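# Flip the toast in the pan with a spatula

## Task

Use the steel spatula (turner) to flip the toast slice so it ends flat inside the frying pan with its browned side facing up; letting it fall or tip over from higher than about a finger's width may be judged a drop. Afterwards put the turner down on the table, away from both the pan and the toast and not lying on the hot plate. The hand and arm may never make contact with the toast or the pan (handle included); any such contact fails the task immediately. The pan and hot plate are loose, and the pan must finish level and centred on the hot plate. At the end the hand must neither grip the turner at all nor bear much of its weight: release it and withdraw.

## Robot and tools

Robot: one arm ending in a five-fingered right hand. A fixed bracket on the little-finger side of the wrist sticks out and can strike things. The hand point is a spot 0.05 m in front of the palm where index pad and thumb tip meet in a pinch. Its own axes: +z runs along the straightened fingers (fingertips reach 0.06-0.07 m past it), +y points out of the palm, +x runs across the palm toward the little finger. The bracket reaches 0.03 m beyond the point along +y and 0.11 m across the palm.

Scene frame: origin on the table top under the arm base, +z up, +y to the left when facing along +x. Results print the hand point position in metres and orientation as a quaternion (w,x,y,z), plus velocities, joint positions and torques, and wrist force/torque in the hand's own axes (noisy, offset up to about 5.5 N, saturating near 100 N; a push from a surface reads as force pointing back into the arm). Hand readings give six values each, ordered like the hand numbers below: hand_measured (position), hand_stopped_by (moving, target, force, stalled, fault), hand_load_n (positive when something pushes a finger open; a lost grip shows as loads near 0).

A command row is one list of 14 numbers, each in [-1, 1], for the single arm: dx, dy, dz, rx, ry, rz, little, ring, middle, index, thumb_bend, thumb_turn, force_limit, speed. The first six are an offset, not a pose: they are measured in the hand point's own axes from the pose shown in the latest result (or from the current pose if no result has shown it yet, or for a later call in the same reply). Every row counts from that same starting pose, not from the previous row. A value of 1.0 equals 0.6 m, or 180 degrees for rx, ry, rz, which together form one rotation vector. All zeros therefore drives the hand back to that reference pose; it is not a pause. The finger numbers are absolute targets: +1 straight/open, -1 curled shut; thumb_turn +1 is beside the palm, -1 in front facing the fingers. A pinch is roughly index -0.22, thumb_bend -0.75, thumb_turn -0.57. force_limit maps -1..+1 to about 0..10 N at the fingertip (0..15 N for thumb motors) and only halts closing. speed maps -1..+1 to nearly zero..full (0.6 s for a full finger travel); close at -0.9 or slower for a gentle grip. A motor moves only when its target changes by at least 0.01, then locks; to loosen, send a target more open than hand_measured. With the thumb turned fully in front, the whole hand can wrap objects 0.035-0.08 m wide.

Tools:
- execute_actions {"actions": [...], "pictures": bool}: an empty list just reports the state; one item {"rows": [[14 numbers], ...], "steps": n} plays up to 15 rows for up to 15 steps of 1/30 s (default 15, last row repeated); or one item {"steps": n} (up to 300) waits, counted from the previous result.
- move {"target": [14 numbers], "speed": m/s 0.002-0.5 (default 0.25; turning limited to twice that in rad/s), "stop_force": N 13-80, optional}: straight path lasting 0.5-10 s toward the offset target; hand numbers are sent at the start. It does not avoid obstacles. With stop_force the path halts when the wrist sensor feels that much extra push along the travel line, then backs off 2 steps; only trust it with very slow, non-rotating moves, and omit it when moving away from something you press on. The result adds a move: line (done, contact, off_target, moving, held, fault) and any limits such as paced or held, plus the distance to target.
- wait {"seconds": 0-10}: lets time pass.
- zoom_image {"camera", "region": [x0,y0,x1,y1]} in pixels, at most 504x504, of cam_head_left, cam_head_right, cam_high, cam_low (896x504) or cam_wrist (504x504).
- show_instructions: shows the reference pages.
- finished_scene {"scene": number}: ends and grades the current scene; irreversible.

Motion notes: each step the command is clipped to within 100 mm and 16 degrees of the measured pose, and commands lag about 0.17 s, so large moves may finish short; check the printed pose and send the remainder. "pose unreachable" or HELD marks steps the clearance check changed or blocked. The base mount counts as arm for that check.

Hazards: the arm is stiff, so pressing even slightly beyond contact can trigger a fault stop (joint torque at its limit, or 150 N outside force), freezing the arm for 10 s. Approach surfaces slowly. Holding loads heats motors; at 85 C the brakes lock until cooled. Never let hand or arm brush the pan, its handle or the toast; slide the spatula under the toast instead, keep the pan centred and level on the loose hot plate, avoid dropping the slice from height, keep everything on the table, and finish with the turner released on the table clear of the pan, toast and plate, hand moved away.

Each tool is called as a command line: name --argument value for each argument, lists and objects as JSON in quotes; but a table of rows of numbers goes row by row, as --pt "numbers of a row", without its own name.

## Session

execute_actions --actions '[]'

Scene clock: 0.00 s of 6003.00 s.
end_effector_position=(+0.3801, +0.2135, +0.3157) hand_measured=(+1.000, +1.000, +1.000, +1.000, +1.000, +1.000) hand_load_n=(+0.0, +0.0, +0.0, +0.0, +0.0, +0.0) hand_stopped_by=(target, target, target, target, target, target) hand_force_limit=0.00 hand_speed=-0.80 end_effector_quat_wxyz=(+0.013, +0.998, -0.068, -0.012) end_effector_velocity=(-0.000, -0.000, +0.000) end_effector_angular_velocity=(-0.001, +0.000, -0.000)
Joint positions: [ 0.177 -1.459  1.856  1.209  1.575 -4.369]
Joint velocities: [-0.    -0.    -0.     0.001  0.     0.   ]
Joint torques (N m, as the arm reports them, + toward a larger angle): no reading
Wrist force (N, on the end effector, along its own x y z axes, offset not removed): no reading
Wrist torque (N m, same axes, about the end effector's origin, offset not removed): no reading
Hand target: +0.380, +0.213, +0.316; +0.013, +0.998, -0.068, -0.012
camera_calibration (this result's frames):
cam_wrist: T_world_to_cam=[[-0.241675, -0.966907, 0.0817619, 0.263207], [-0.799485, 0.246162, 0.547931, 0.0795015], [-0.549925, 0.0670538, -0.832518, 0.584746], [0, 0, 0, 1]] pos_world=[0.448737, 0.195717, 0.42173]

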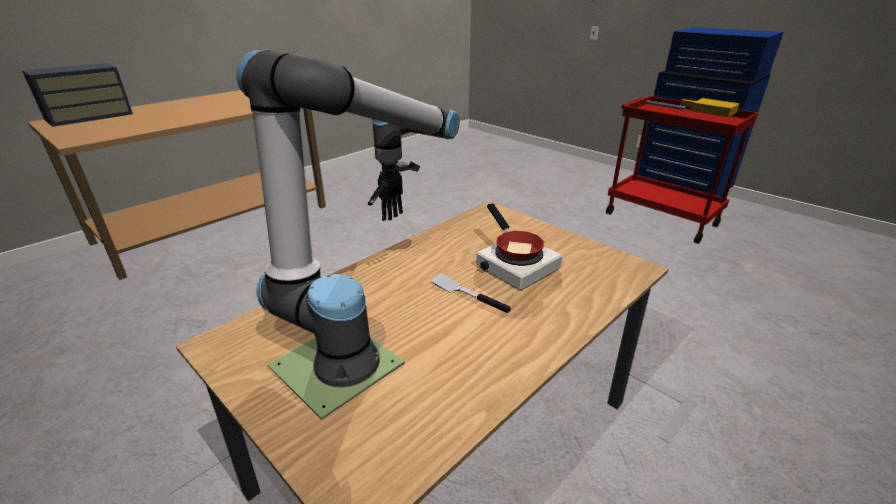

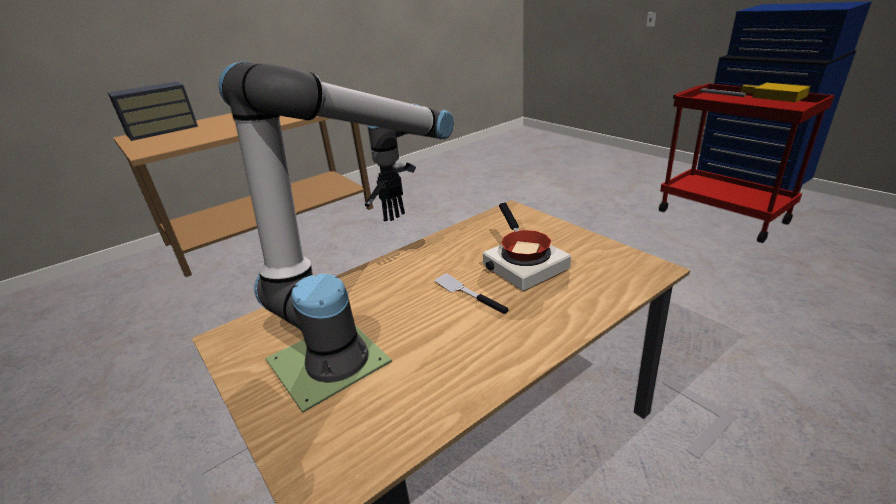

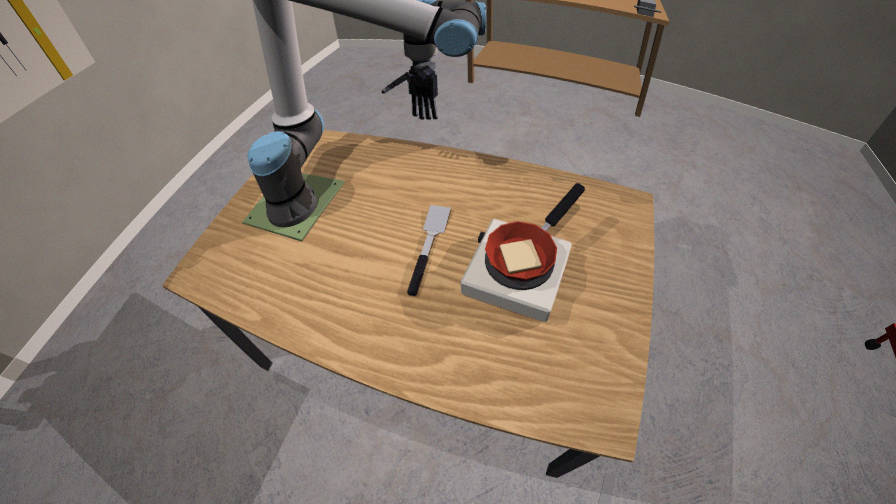

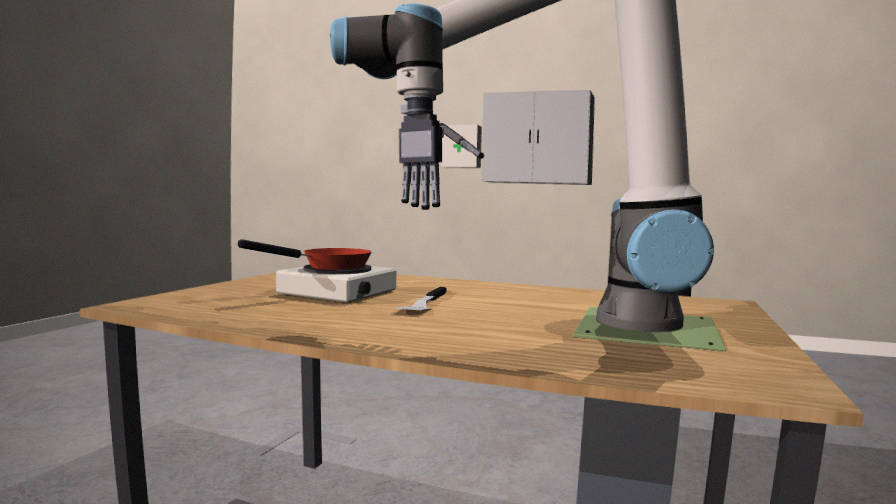

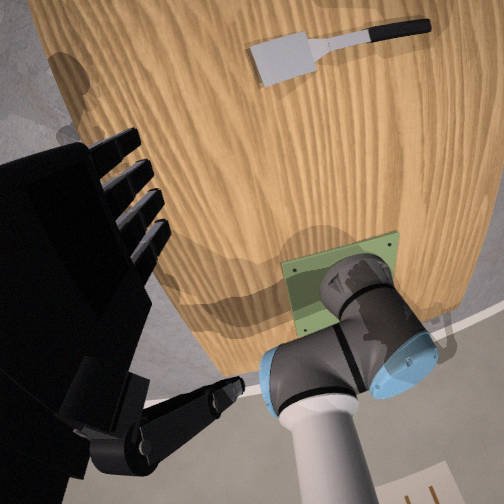

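move --target '[0.333,0.487,0.433,0.307,0.237,0.384,0.2,0.2,0.2,0.2,0,-1,0.5,0]' --speed 0.2

zoom_image --camera "cam_low" --region '[380,230,500,330]'

zoom_image --camera "cam_high" --region '[470,210,580,300]'

Scene clock: 10.33 s of 6003.00 s.
end_effector_position=(+0.5317, -0.1081, +0.0596) hand_measured=(+0.200, +0.200, +0.200, +0.200, +0.000, -1.000) hand_load_n=(+0.0, +0.0, +0.0, +0.0, +0.0, +0.0) hand_stopped_by=(target, target, target, target, target, target) hand_force_limit=0.50 hand_speed=0.00 end_effector_quat_wxyz=(-0.388, +0.626, -0.577, +0.354) end_effector_velocity=(+0.002, -0.001, -0.001) end_effector_angular_velocity=(+0.004, -0.008, -0.007)
Joint positions: [-0.989 -1.415  2.416 -0.203  0.686 -3.795]
Joint velocities: [-0.001  0.002  0.004 -0.021 -0.002  0.017]
Joint torques (N m, as the arm reports them, + toward a larger angle): [-11.53 -15.14  -6.2    0.06  -2.93   3.76]
Wrist force (N, on the end effector, along its own x y z axes, offset not removed): [0.8 3.9 0.5]
Wrist torque (N m, same axes, about the end effector's origin, offset not removed): [0.63 -0.15 -0.11]
Hand target: +0.532, -0.108, +0.059; -0.388, +0.625, -0.577, +0.355
Off the commanded pose: 0.001 m, 0 deg.
After step 90, 2.50 s passed at rest.
move: done
camera_calibration (this result's frames):
cam_wrist: T_world_to_cam=[[-0.499744, 0.0707951, -0.863275, 0.315565], [-0.49093, 0.797962, 0.349635, 0.327647], [0.713613, 0.598535, -0.364021, -0.165871], [0, 0, 0, 1]] pos_world=[0.436922, -0.184511, 0.0974823]

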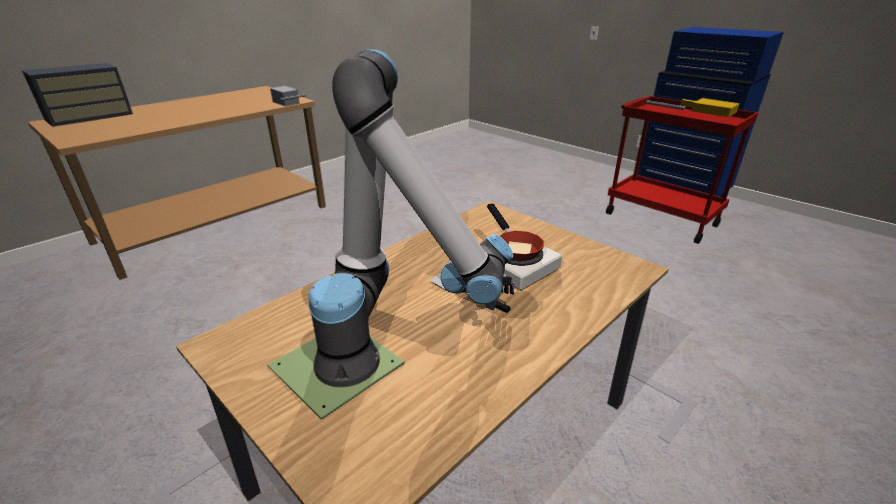

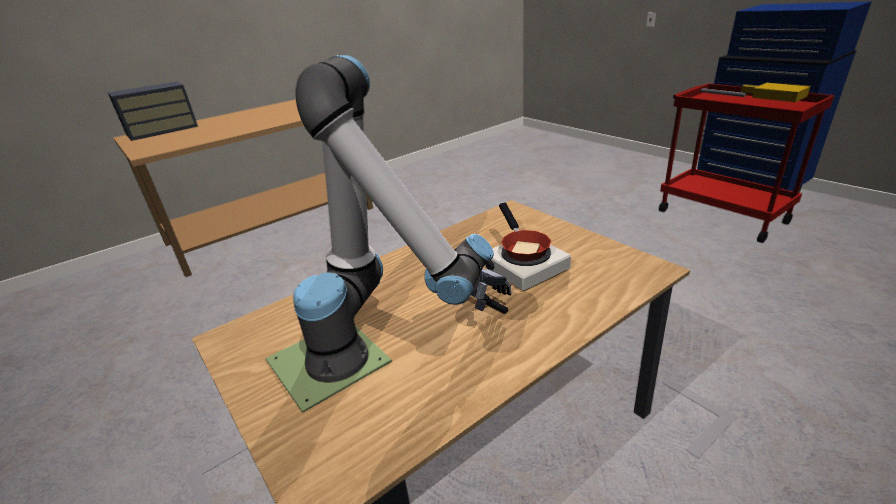

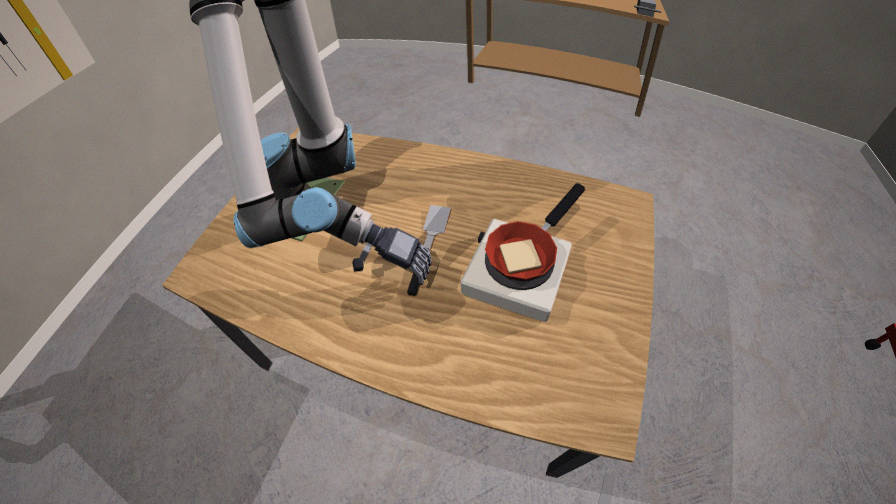

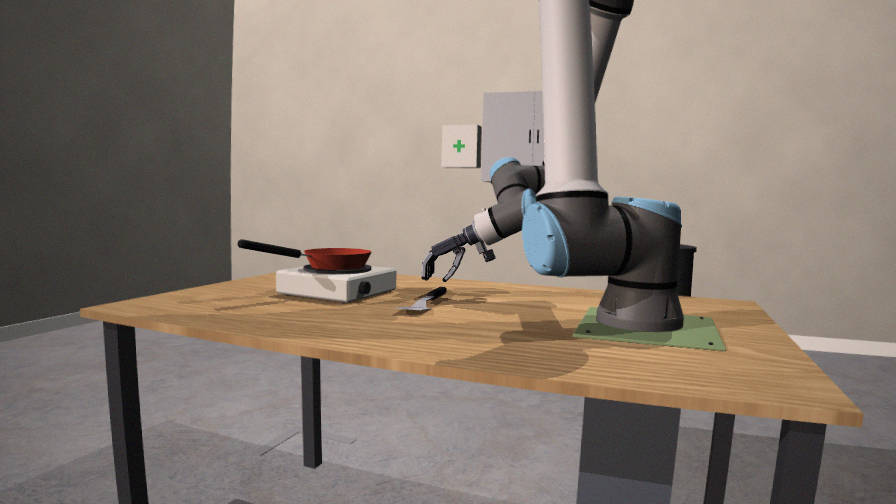

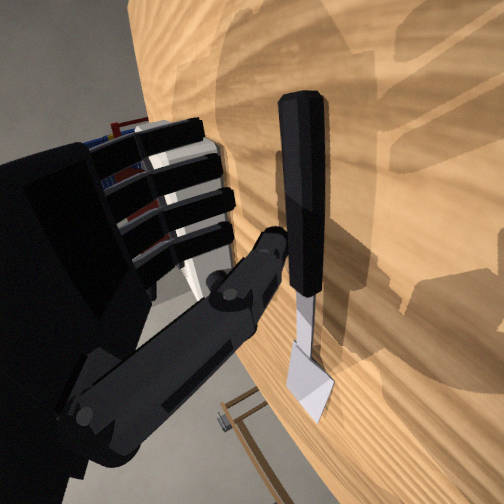

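Region (380, 230, 500, 330) of cam_low's 896x504 image, scaled by 4.200, with more detail than that image has.

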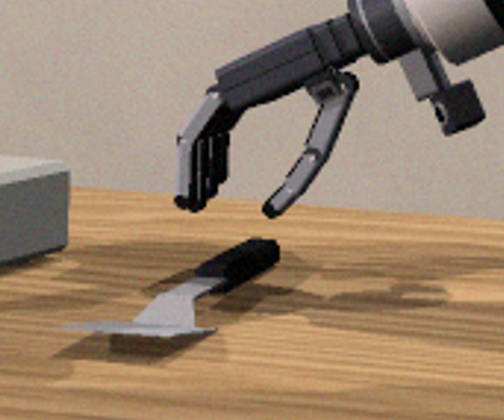

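Region (470, 210, 580, 300) of cam_high's 896x504 image, scaled by 4.582, with more detail than that image has; it fills the top 412 rows of this view, and the rest is white.

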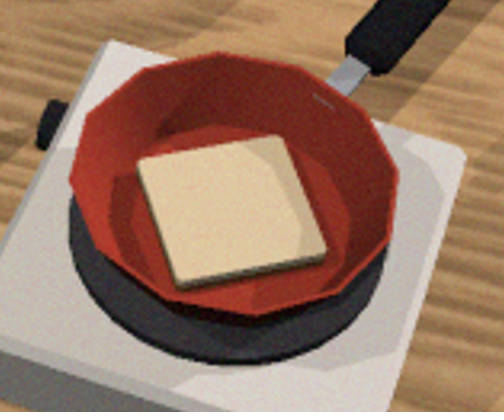

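move --target '[0,0.057,0.0285,0,0,0,0.17,0.17,0.17,0.17,-0.08,-1,0.5,-0.9]' --speed 0.025 --stop_force 13

move --target '[0,0,0,0,0,0,0.17,0.17,-0.6,-0.6,-0.3,-1,0.8,-0.85]'

Scene clock: 14.60 s of 6003.00 s.
end_effector_position=(+0.5316, -0.1079, +0.0217) hand_measured=(+0.170, +0.170, +0.170, +0.170, -0.080, -1.000) hand_load_n=(+0.0, +0.0, +0.0, +0.0, +0.0, +0.0) hand_stopped_by=(target, target, target, target, target, target) hand_force_limit=0.50 hand_speed=-0.90 end_effector_quat_wxyz=(-0.388, +0.626, -0.576, +0.354) end_effector_velocity=(-0.000, -0.000, -0.003) end_effector_angular_velocity=(-0.000, +0.000, -0.001)
Joint positions: [-0.989 -1.334  2.435 -0.302  0.686 -3.795]
Joint velocities: [ 0.     0.006  0.001 -0.007  0.001  0.   ]
Joint torques (N m, as the arm reports them, + toward a larger angle): [ 14.53 -19.97  -4.78  -1.09   1.02  -1.89]
Wrist force (N, on the end effector, along its own x y z axes, offset not removed): [-0.7 1.4 1.1]
Wrist torque (N m, same axes, about the end effector's origin, offset not removed): [0.18 0.00 -0.19]
Hand target: +0.532, -0.108, +0.021; -0.388, +0.626, -0.577, +0.354
Off the commanded pose: 0.000 m, 0 deg.
move: done
camera_calibration (this result's frames):
cam_wrist: T_world_to_cam=[[-0.499761, 0.0707355, -0.86327, 0.282827], [-0.490947, 0.797966, 0.349601, 0.340777], [0.71359, 0.598537, -0.364065, -0.179676], [0, 0, 0, 1]] pos_world=[0.436865, -0.184392, 0.0596064]

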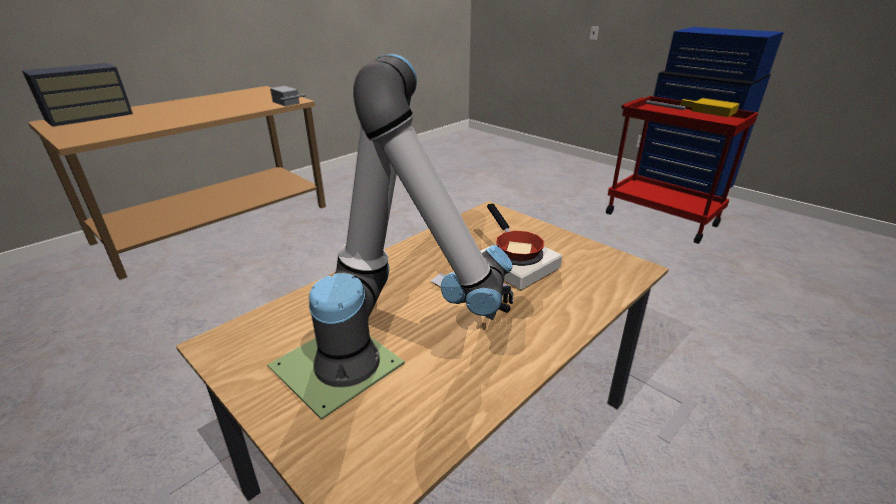

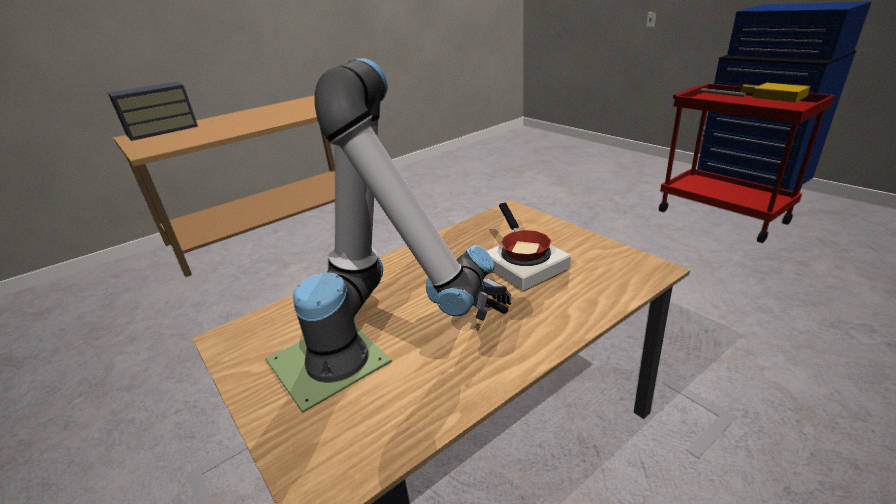

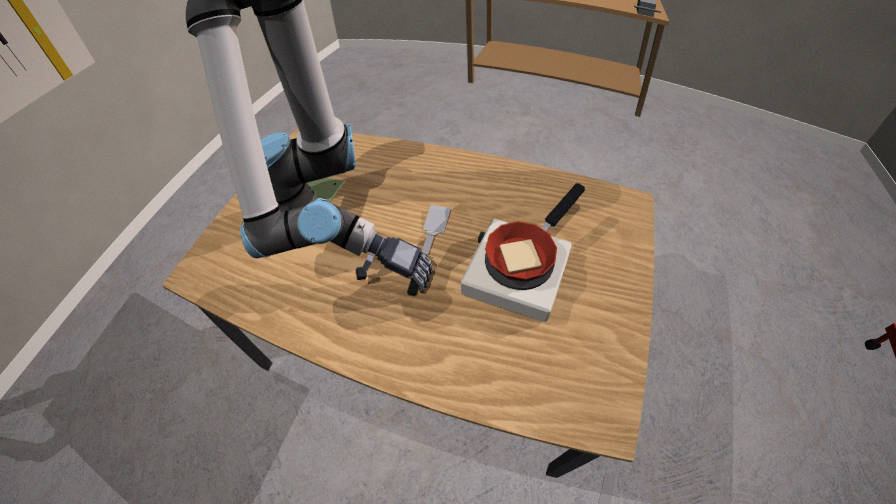

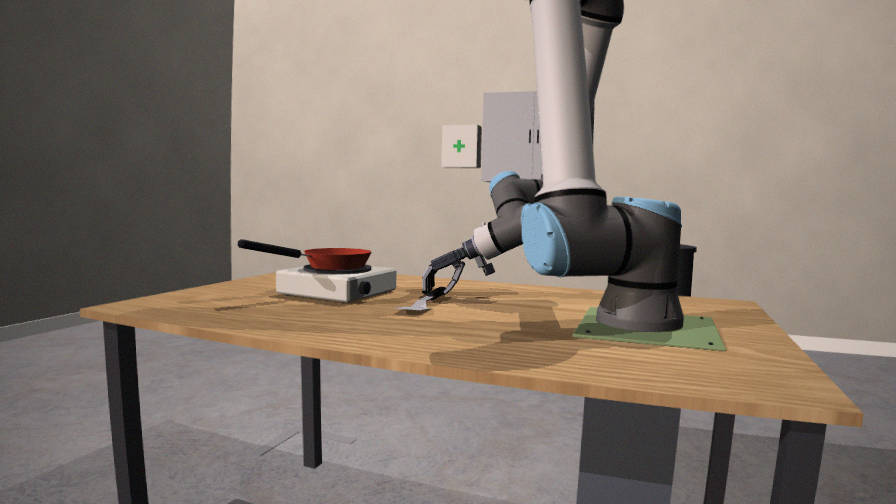

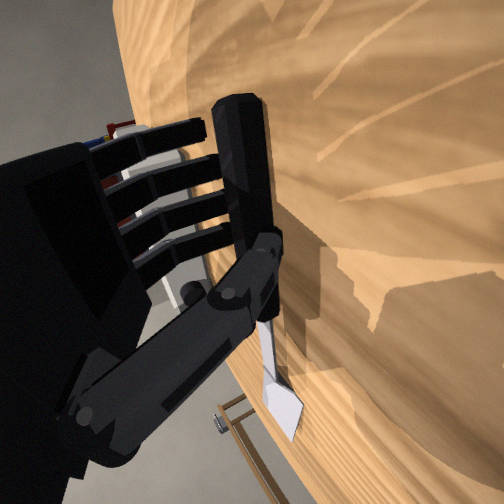

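Scene clock: 15.97 s of 6003.00 s.
end_effector_position=(+0.5316, -0.1079, +0.0217) hand_measured=(+0.170, +0.170, -0.008, -0.034, -0.226, -1.000) hand_load_n=(+0.0, +0.0, +9.5, +9.5, +13.0, +0.5) hand_stopped_by=(target, target, force, force, force, target) hand_force_limit=0.80 hand_speed=-0.85 end_effector_quat_wxyz=(-0.388, +0.626, -0.577, +0.354) end_effector_velocity=(+0.000, -0.001, +0.000) end_effector_angular_velocity=(-0.002, -0.000, -0.002)
Joint positions: [-0.989 -1.334  2.435 -0.302  0.686 -3.795]
Joint velocities: [-0.    -0.001  0.    -0.001  0.002  0.001]
Joint torques (N m, as the arm reports them, + toward a larger angle): [  9.75 -56.02 -20.76   3.47   0.97  -1.59]
Wrist force (N, on the end effector, along its own x y z axes, offset not removed): [0.0 -0.8 4.5]
Wrist torque (N m, same axes, about the end effector's origin, offset not removed): [-0.49 -0.22 -0.22]
Hand target: +0.532, -0.108, +0.022; -0.388, +0.626, -0.576, +0.354
Off the commanded pose: 0.000 m, 0 deg.
move: done
camera_calibration (this result's frames):
cam_wrist: T_world_to_cam=[[-0.499791, 0.070772, -0.86325, 0.282825], [-0.490939, 0.797948, 0.349655, 0.34074], [0.713574, 0.598558, -0.364062, -0.179675], [0, 0, 0, 1]] pos_world=[0.436848, -0.184363, 0.0595945]

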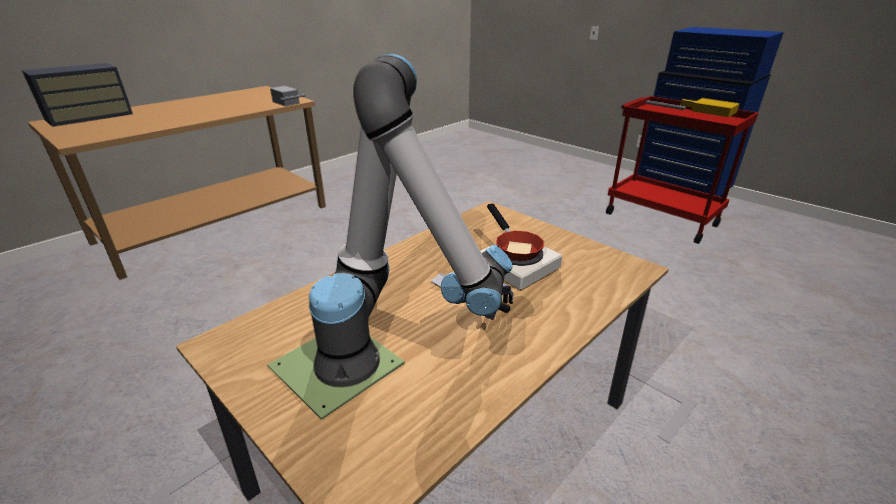

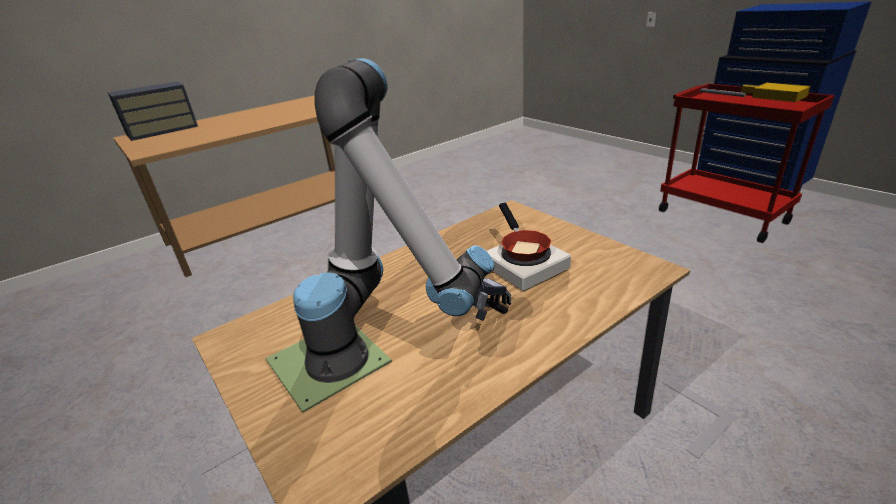

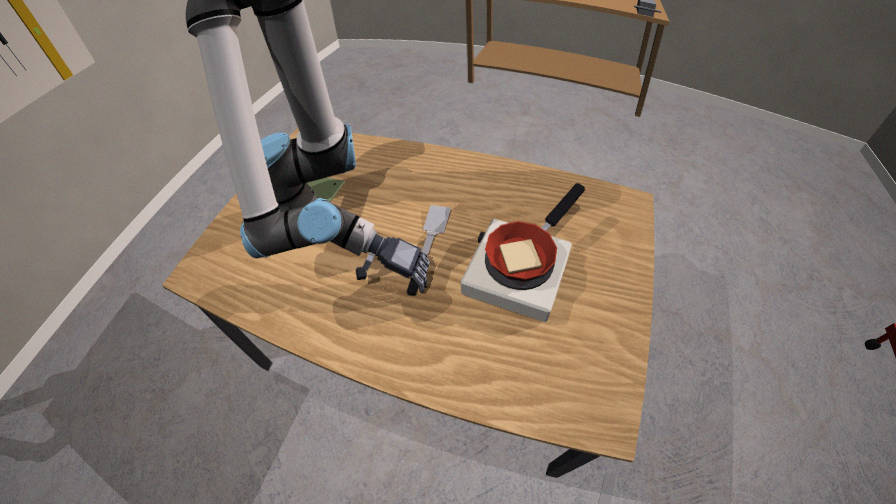

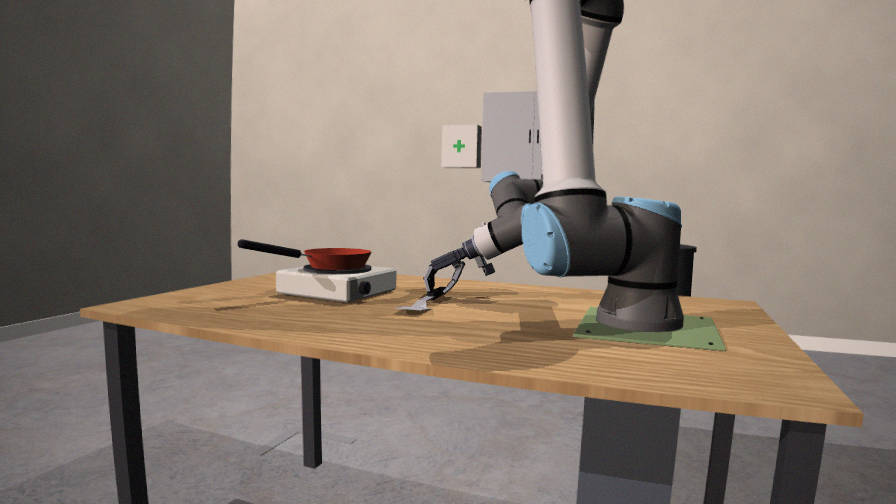

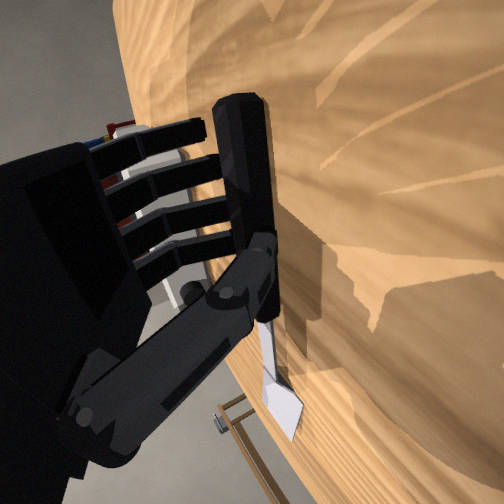

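execute_actions --actions '[]'

move --target '[0,-0.46,-0.232,0,-0.124,-0.0625,0.17,-0.5,-0.6,-0.6,-0.3,-1,-0.3,-0.85]'

Scene clock: 28.20 s of 6003.00 s.
end_effector_position=(+0.5316, -0.1079, +0.0217) hand_measured=(+0.170, +0.170, -0.008, -0.034, -0.226, -1.000) hand_load_n=(+0.0, +0.0, +9.5, +9.5, +13.0, +0.5) hand_stopped_by=(target, target, force, force, force, target) hand_force_limit=0.80 hand_speed=-0.85 end_effector_quat_wxyz=(-0.388, +0.626, -0.576, +0.354) end_effector_velocity=(-0.000, -0.000, -0.000) end_effector_angular_velocity=(-0.000, +0.001, -0.001)
Joint positions: [-0.989 -1.334  2.435 -0.302  0.686 -3.795]
Joint velocities: [-0.    -0.    -0.     0.001  0.001 -0.   ]
Joint torques (N m, as the arm reports them, + toward a larger angle): [  4.23 -53.33 -29.62  -0.88  -0.02  -1.25]
Wrist force (N, on the end effector, along its own x y z axes, offset not removed): [-0.6 0.0 0.6]
Wrist torque (N m, same axes, about the end effector's origin, offset not removed): [-0.04 0.06 -0.25]
Hand target: +0.532, -0.108, +0.022; -0.388, +0.626, -0.576, +0.354
Off the commanded pose: 0.000 m, 0 deg.
Steps of this call (steps 1 to 90: nothing new was sent; then 9.23 s passed at rest). Readings (end_effector_position | what the end effector reports):
1: (+0.5316, -0.1079, +0.0217) | hand_measured=(+0.170, +0.170, -0.008, -0.034, -0.226, -1.000) hand_load_n=(+0.0, +0.0, +9.5, +9.5, +13.0, +0.5) hand_stopped_by=(target, target, force, force, force, target) hand_force_limit=0.80 hand_speed=-0.85
2: (+0.5316, -0.1079, +0.0217) | hand_measured=(+0.170, +0.170, -0.008, -0.034, -0.226, -1.000) hand_load_n=(+0.0, +0.0, +9.5, +9.5, +13.0, +0.5) hand_stopped_by=(target, target, force, force, force, target) hand_force_limit=0.80 hand_speed=-0.85
4: (+0.5316, -0.1079, +0.0217) | hand_measured=(+0.170, +0.170, -0.008, -0.034, -0.226, -1.000) hand_load_n=(+0.0, +0.0, +9.5, +9.5, +13.0, +0.5) hand_stopped_by=(target, target, force, force, force, target) hand_force_limit=0.80 hand_speed=-0.85
8: (+0.5316, -0.1079, +0.0217) | hand_measured=(+0.170, +0.170, -0.008, -0.034, -0.226, -1.000) hand_load_n=(+0.0, +0.0, +9.5, +9.5, +13.0, +0.5) hand_stopped_by=(target, target, force, force, force, target) hand_force_limit=0.80 hand_speed=-0.85
90: the state above
camera_calibration (this result's frames):
cam_wrist: T_world_to_cam=[[-0.499763, 0.0707311, -0.86327, 0.282828], [-0.490951, 0.797964, 0.349601, 0.340777], [0.713586, 0.59854, -0.364067, -0.179676], [0, 0, 0, 1]] pos_world=[0.436866, -0.184389, 0.0596062]

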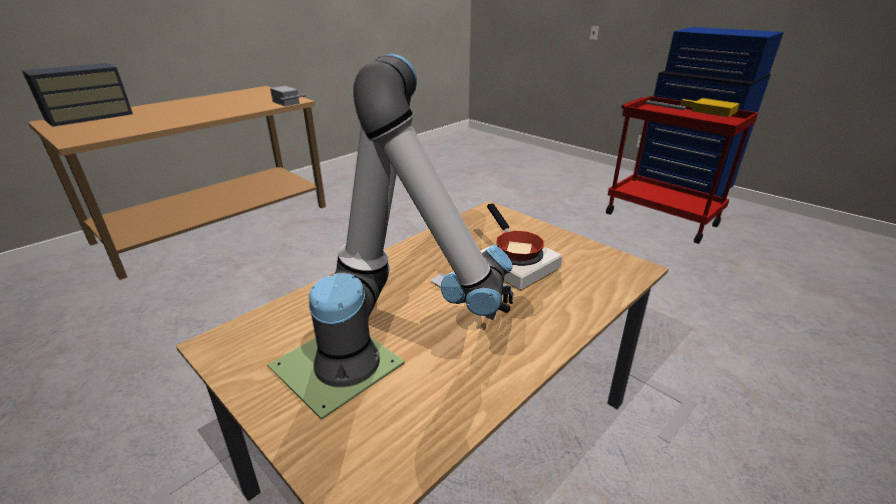

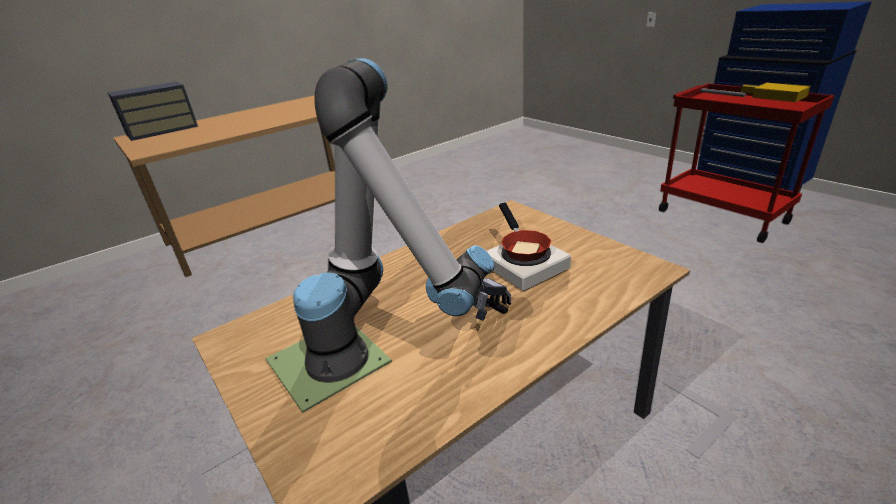

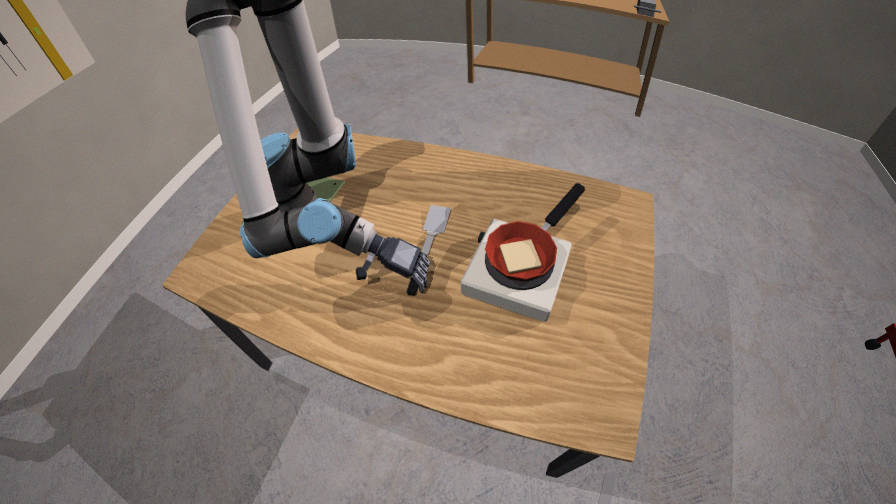

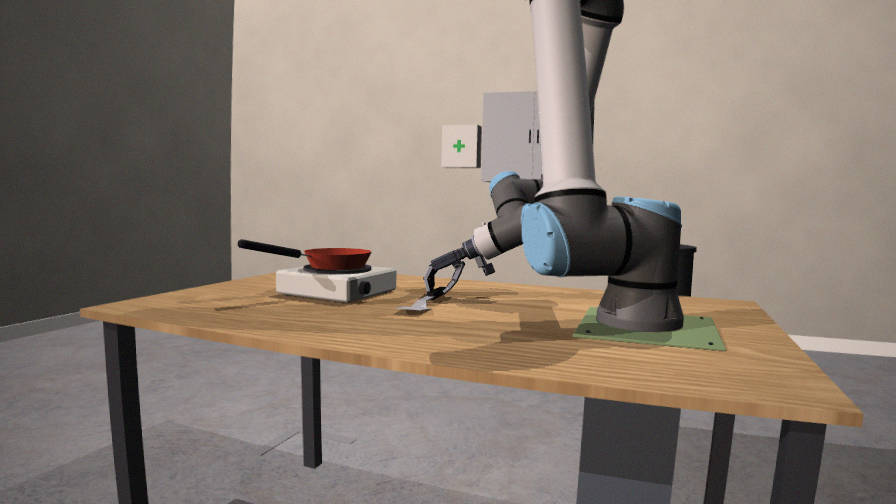

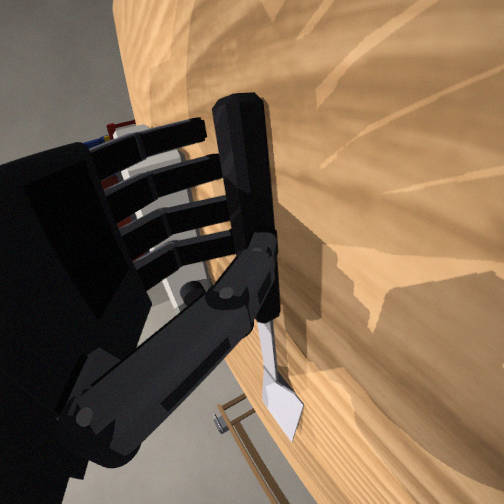

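Scene clock: 30.13 s of 6003.00 s.
end_effector_position=(+0.5311, -0.1090, +0.3304) hand_measured=(+0.170, -0.054, -0.008, -0.036, -0.226, -1.000) hand_load_n=(+0.0, +0.5, +8.0, +0.0, +10.0, +2.5) hand_stopped_by=(target, force, force, force, force, target) hand_force_limit=-0.30 hand_speed=-0.85 end_effector_quat_wxyz=(-0.455, +0.736, -0.427, +0.263) end_effector_velocity=(-0.001, +0.000, +0.002) end_effector_angular_velocity=(+0.004, +0.005, +0.011)
Joint positions: [-1.029 -1.515  2.051  0.949  0.466 -4.598]
Joint velocities: [-0.001  0.005 -0.003  0.027  0.001 -0.026]
Joint torques (N m, as the arm reports them, + toward a larger angle): [ -7.01 -18.75 -43.67   6.8   -4.61  -4.  ]
Wrist force (N, on the end effector, along its own x y z axes, offset not removed): [-1.9 2.9 2.1]
Wrist torque (N m, same axes, about the end effector's origin, offset not removed): [0.24 0.11 -0.26]
Hand target: +0.531, -0.109, +0.331; -0.455, +0.736, -0.427, +0.262
Off the commanded pose: 0.000 m, 0 deg.
move: done
camera_calibration (this result's frames):
cam_wrist: T_world_to_cam=[[-0.481534, -0.147175, -0.863981, 0.515949], [-0.782251, 0.516726, 0.347961, 0.357965], [0.395231, 0.843406, -0.36395, 0.129483], [0, 0, 0, 1]] pos_world=[0.477291, -0.218242, 0.368338]

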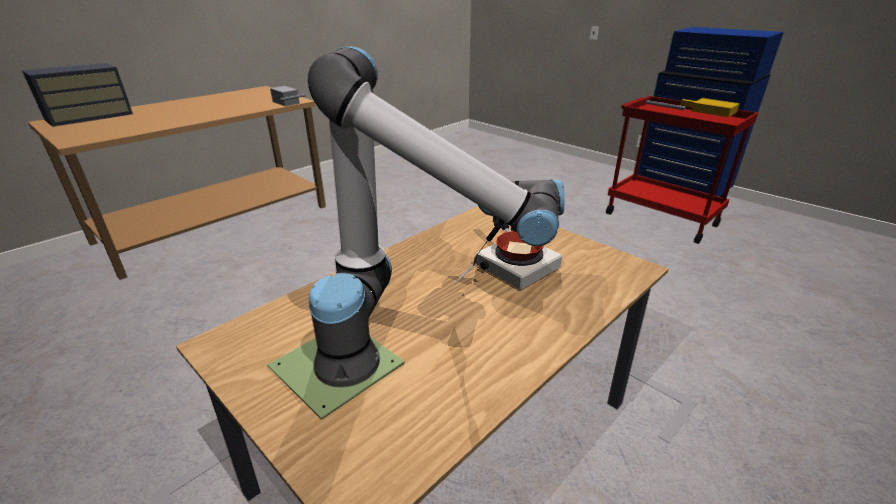

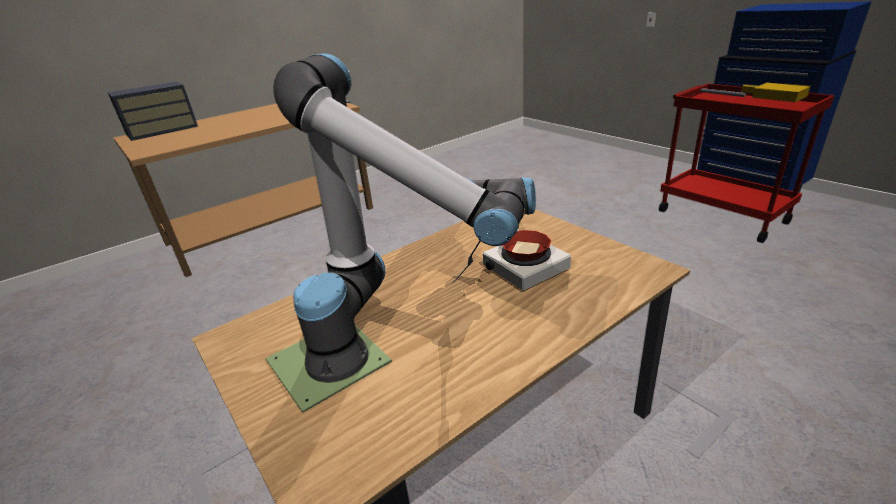

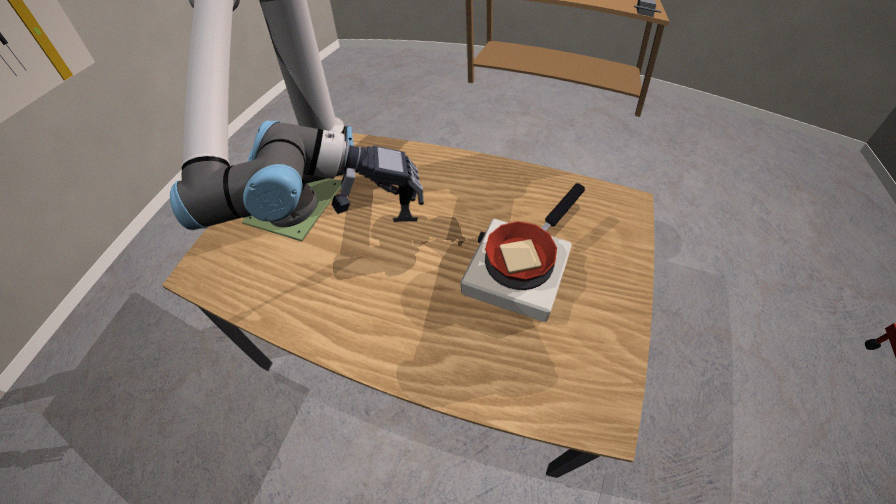

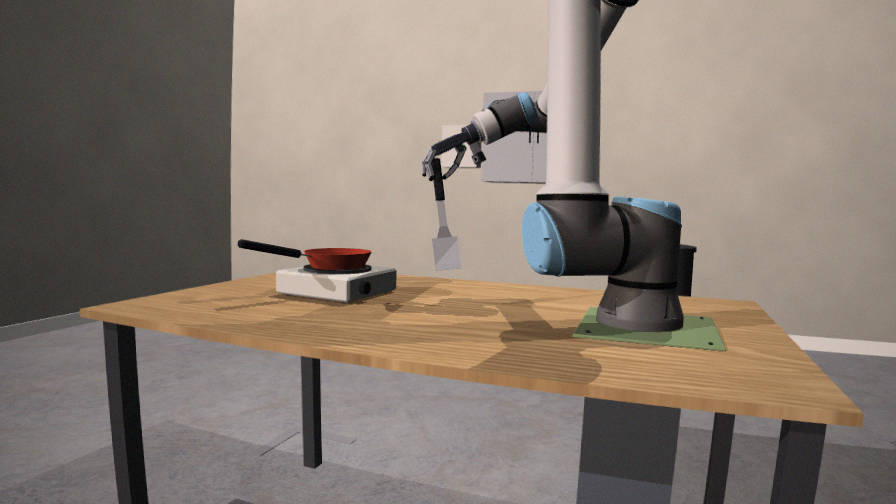

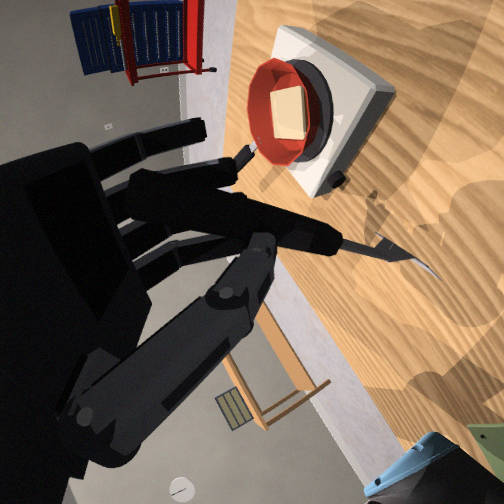

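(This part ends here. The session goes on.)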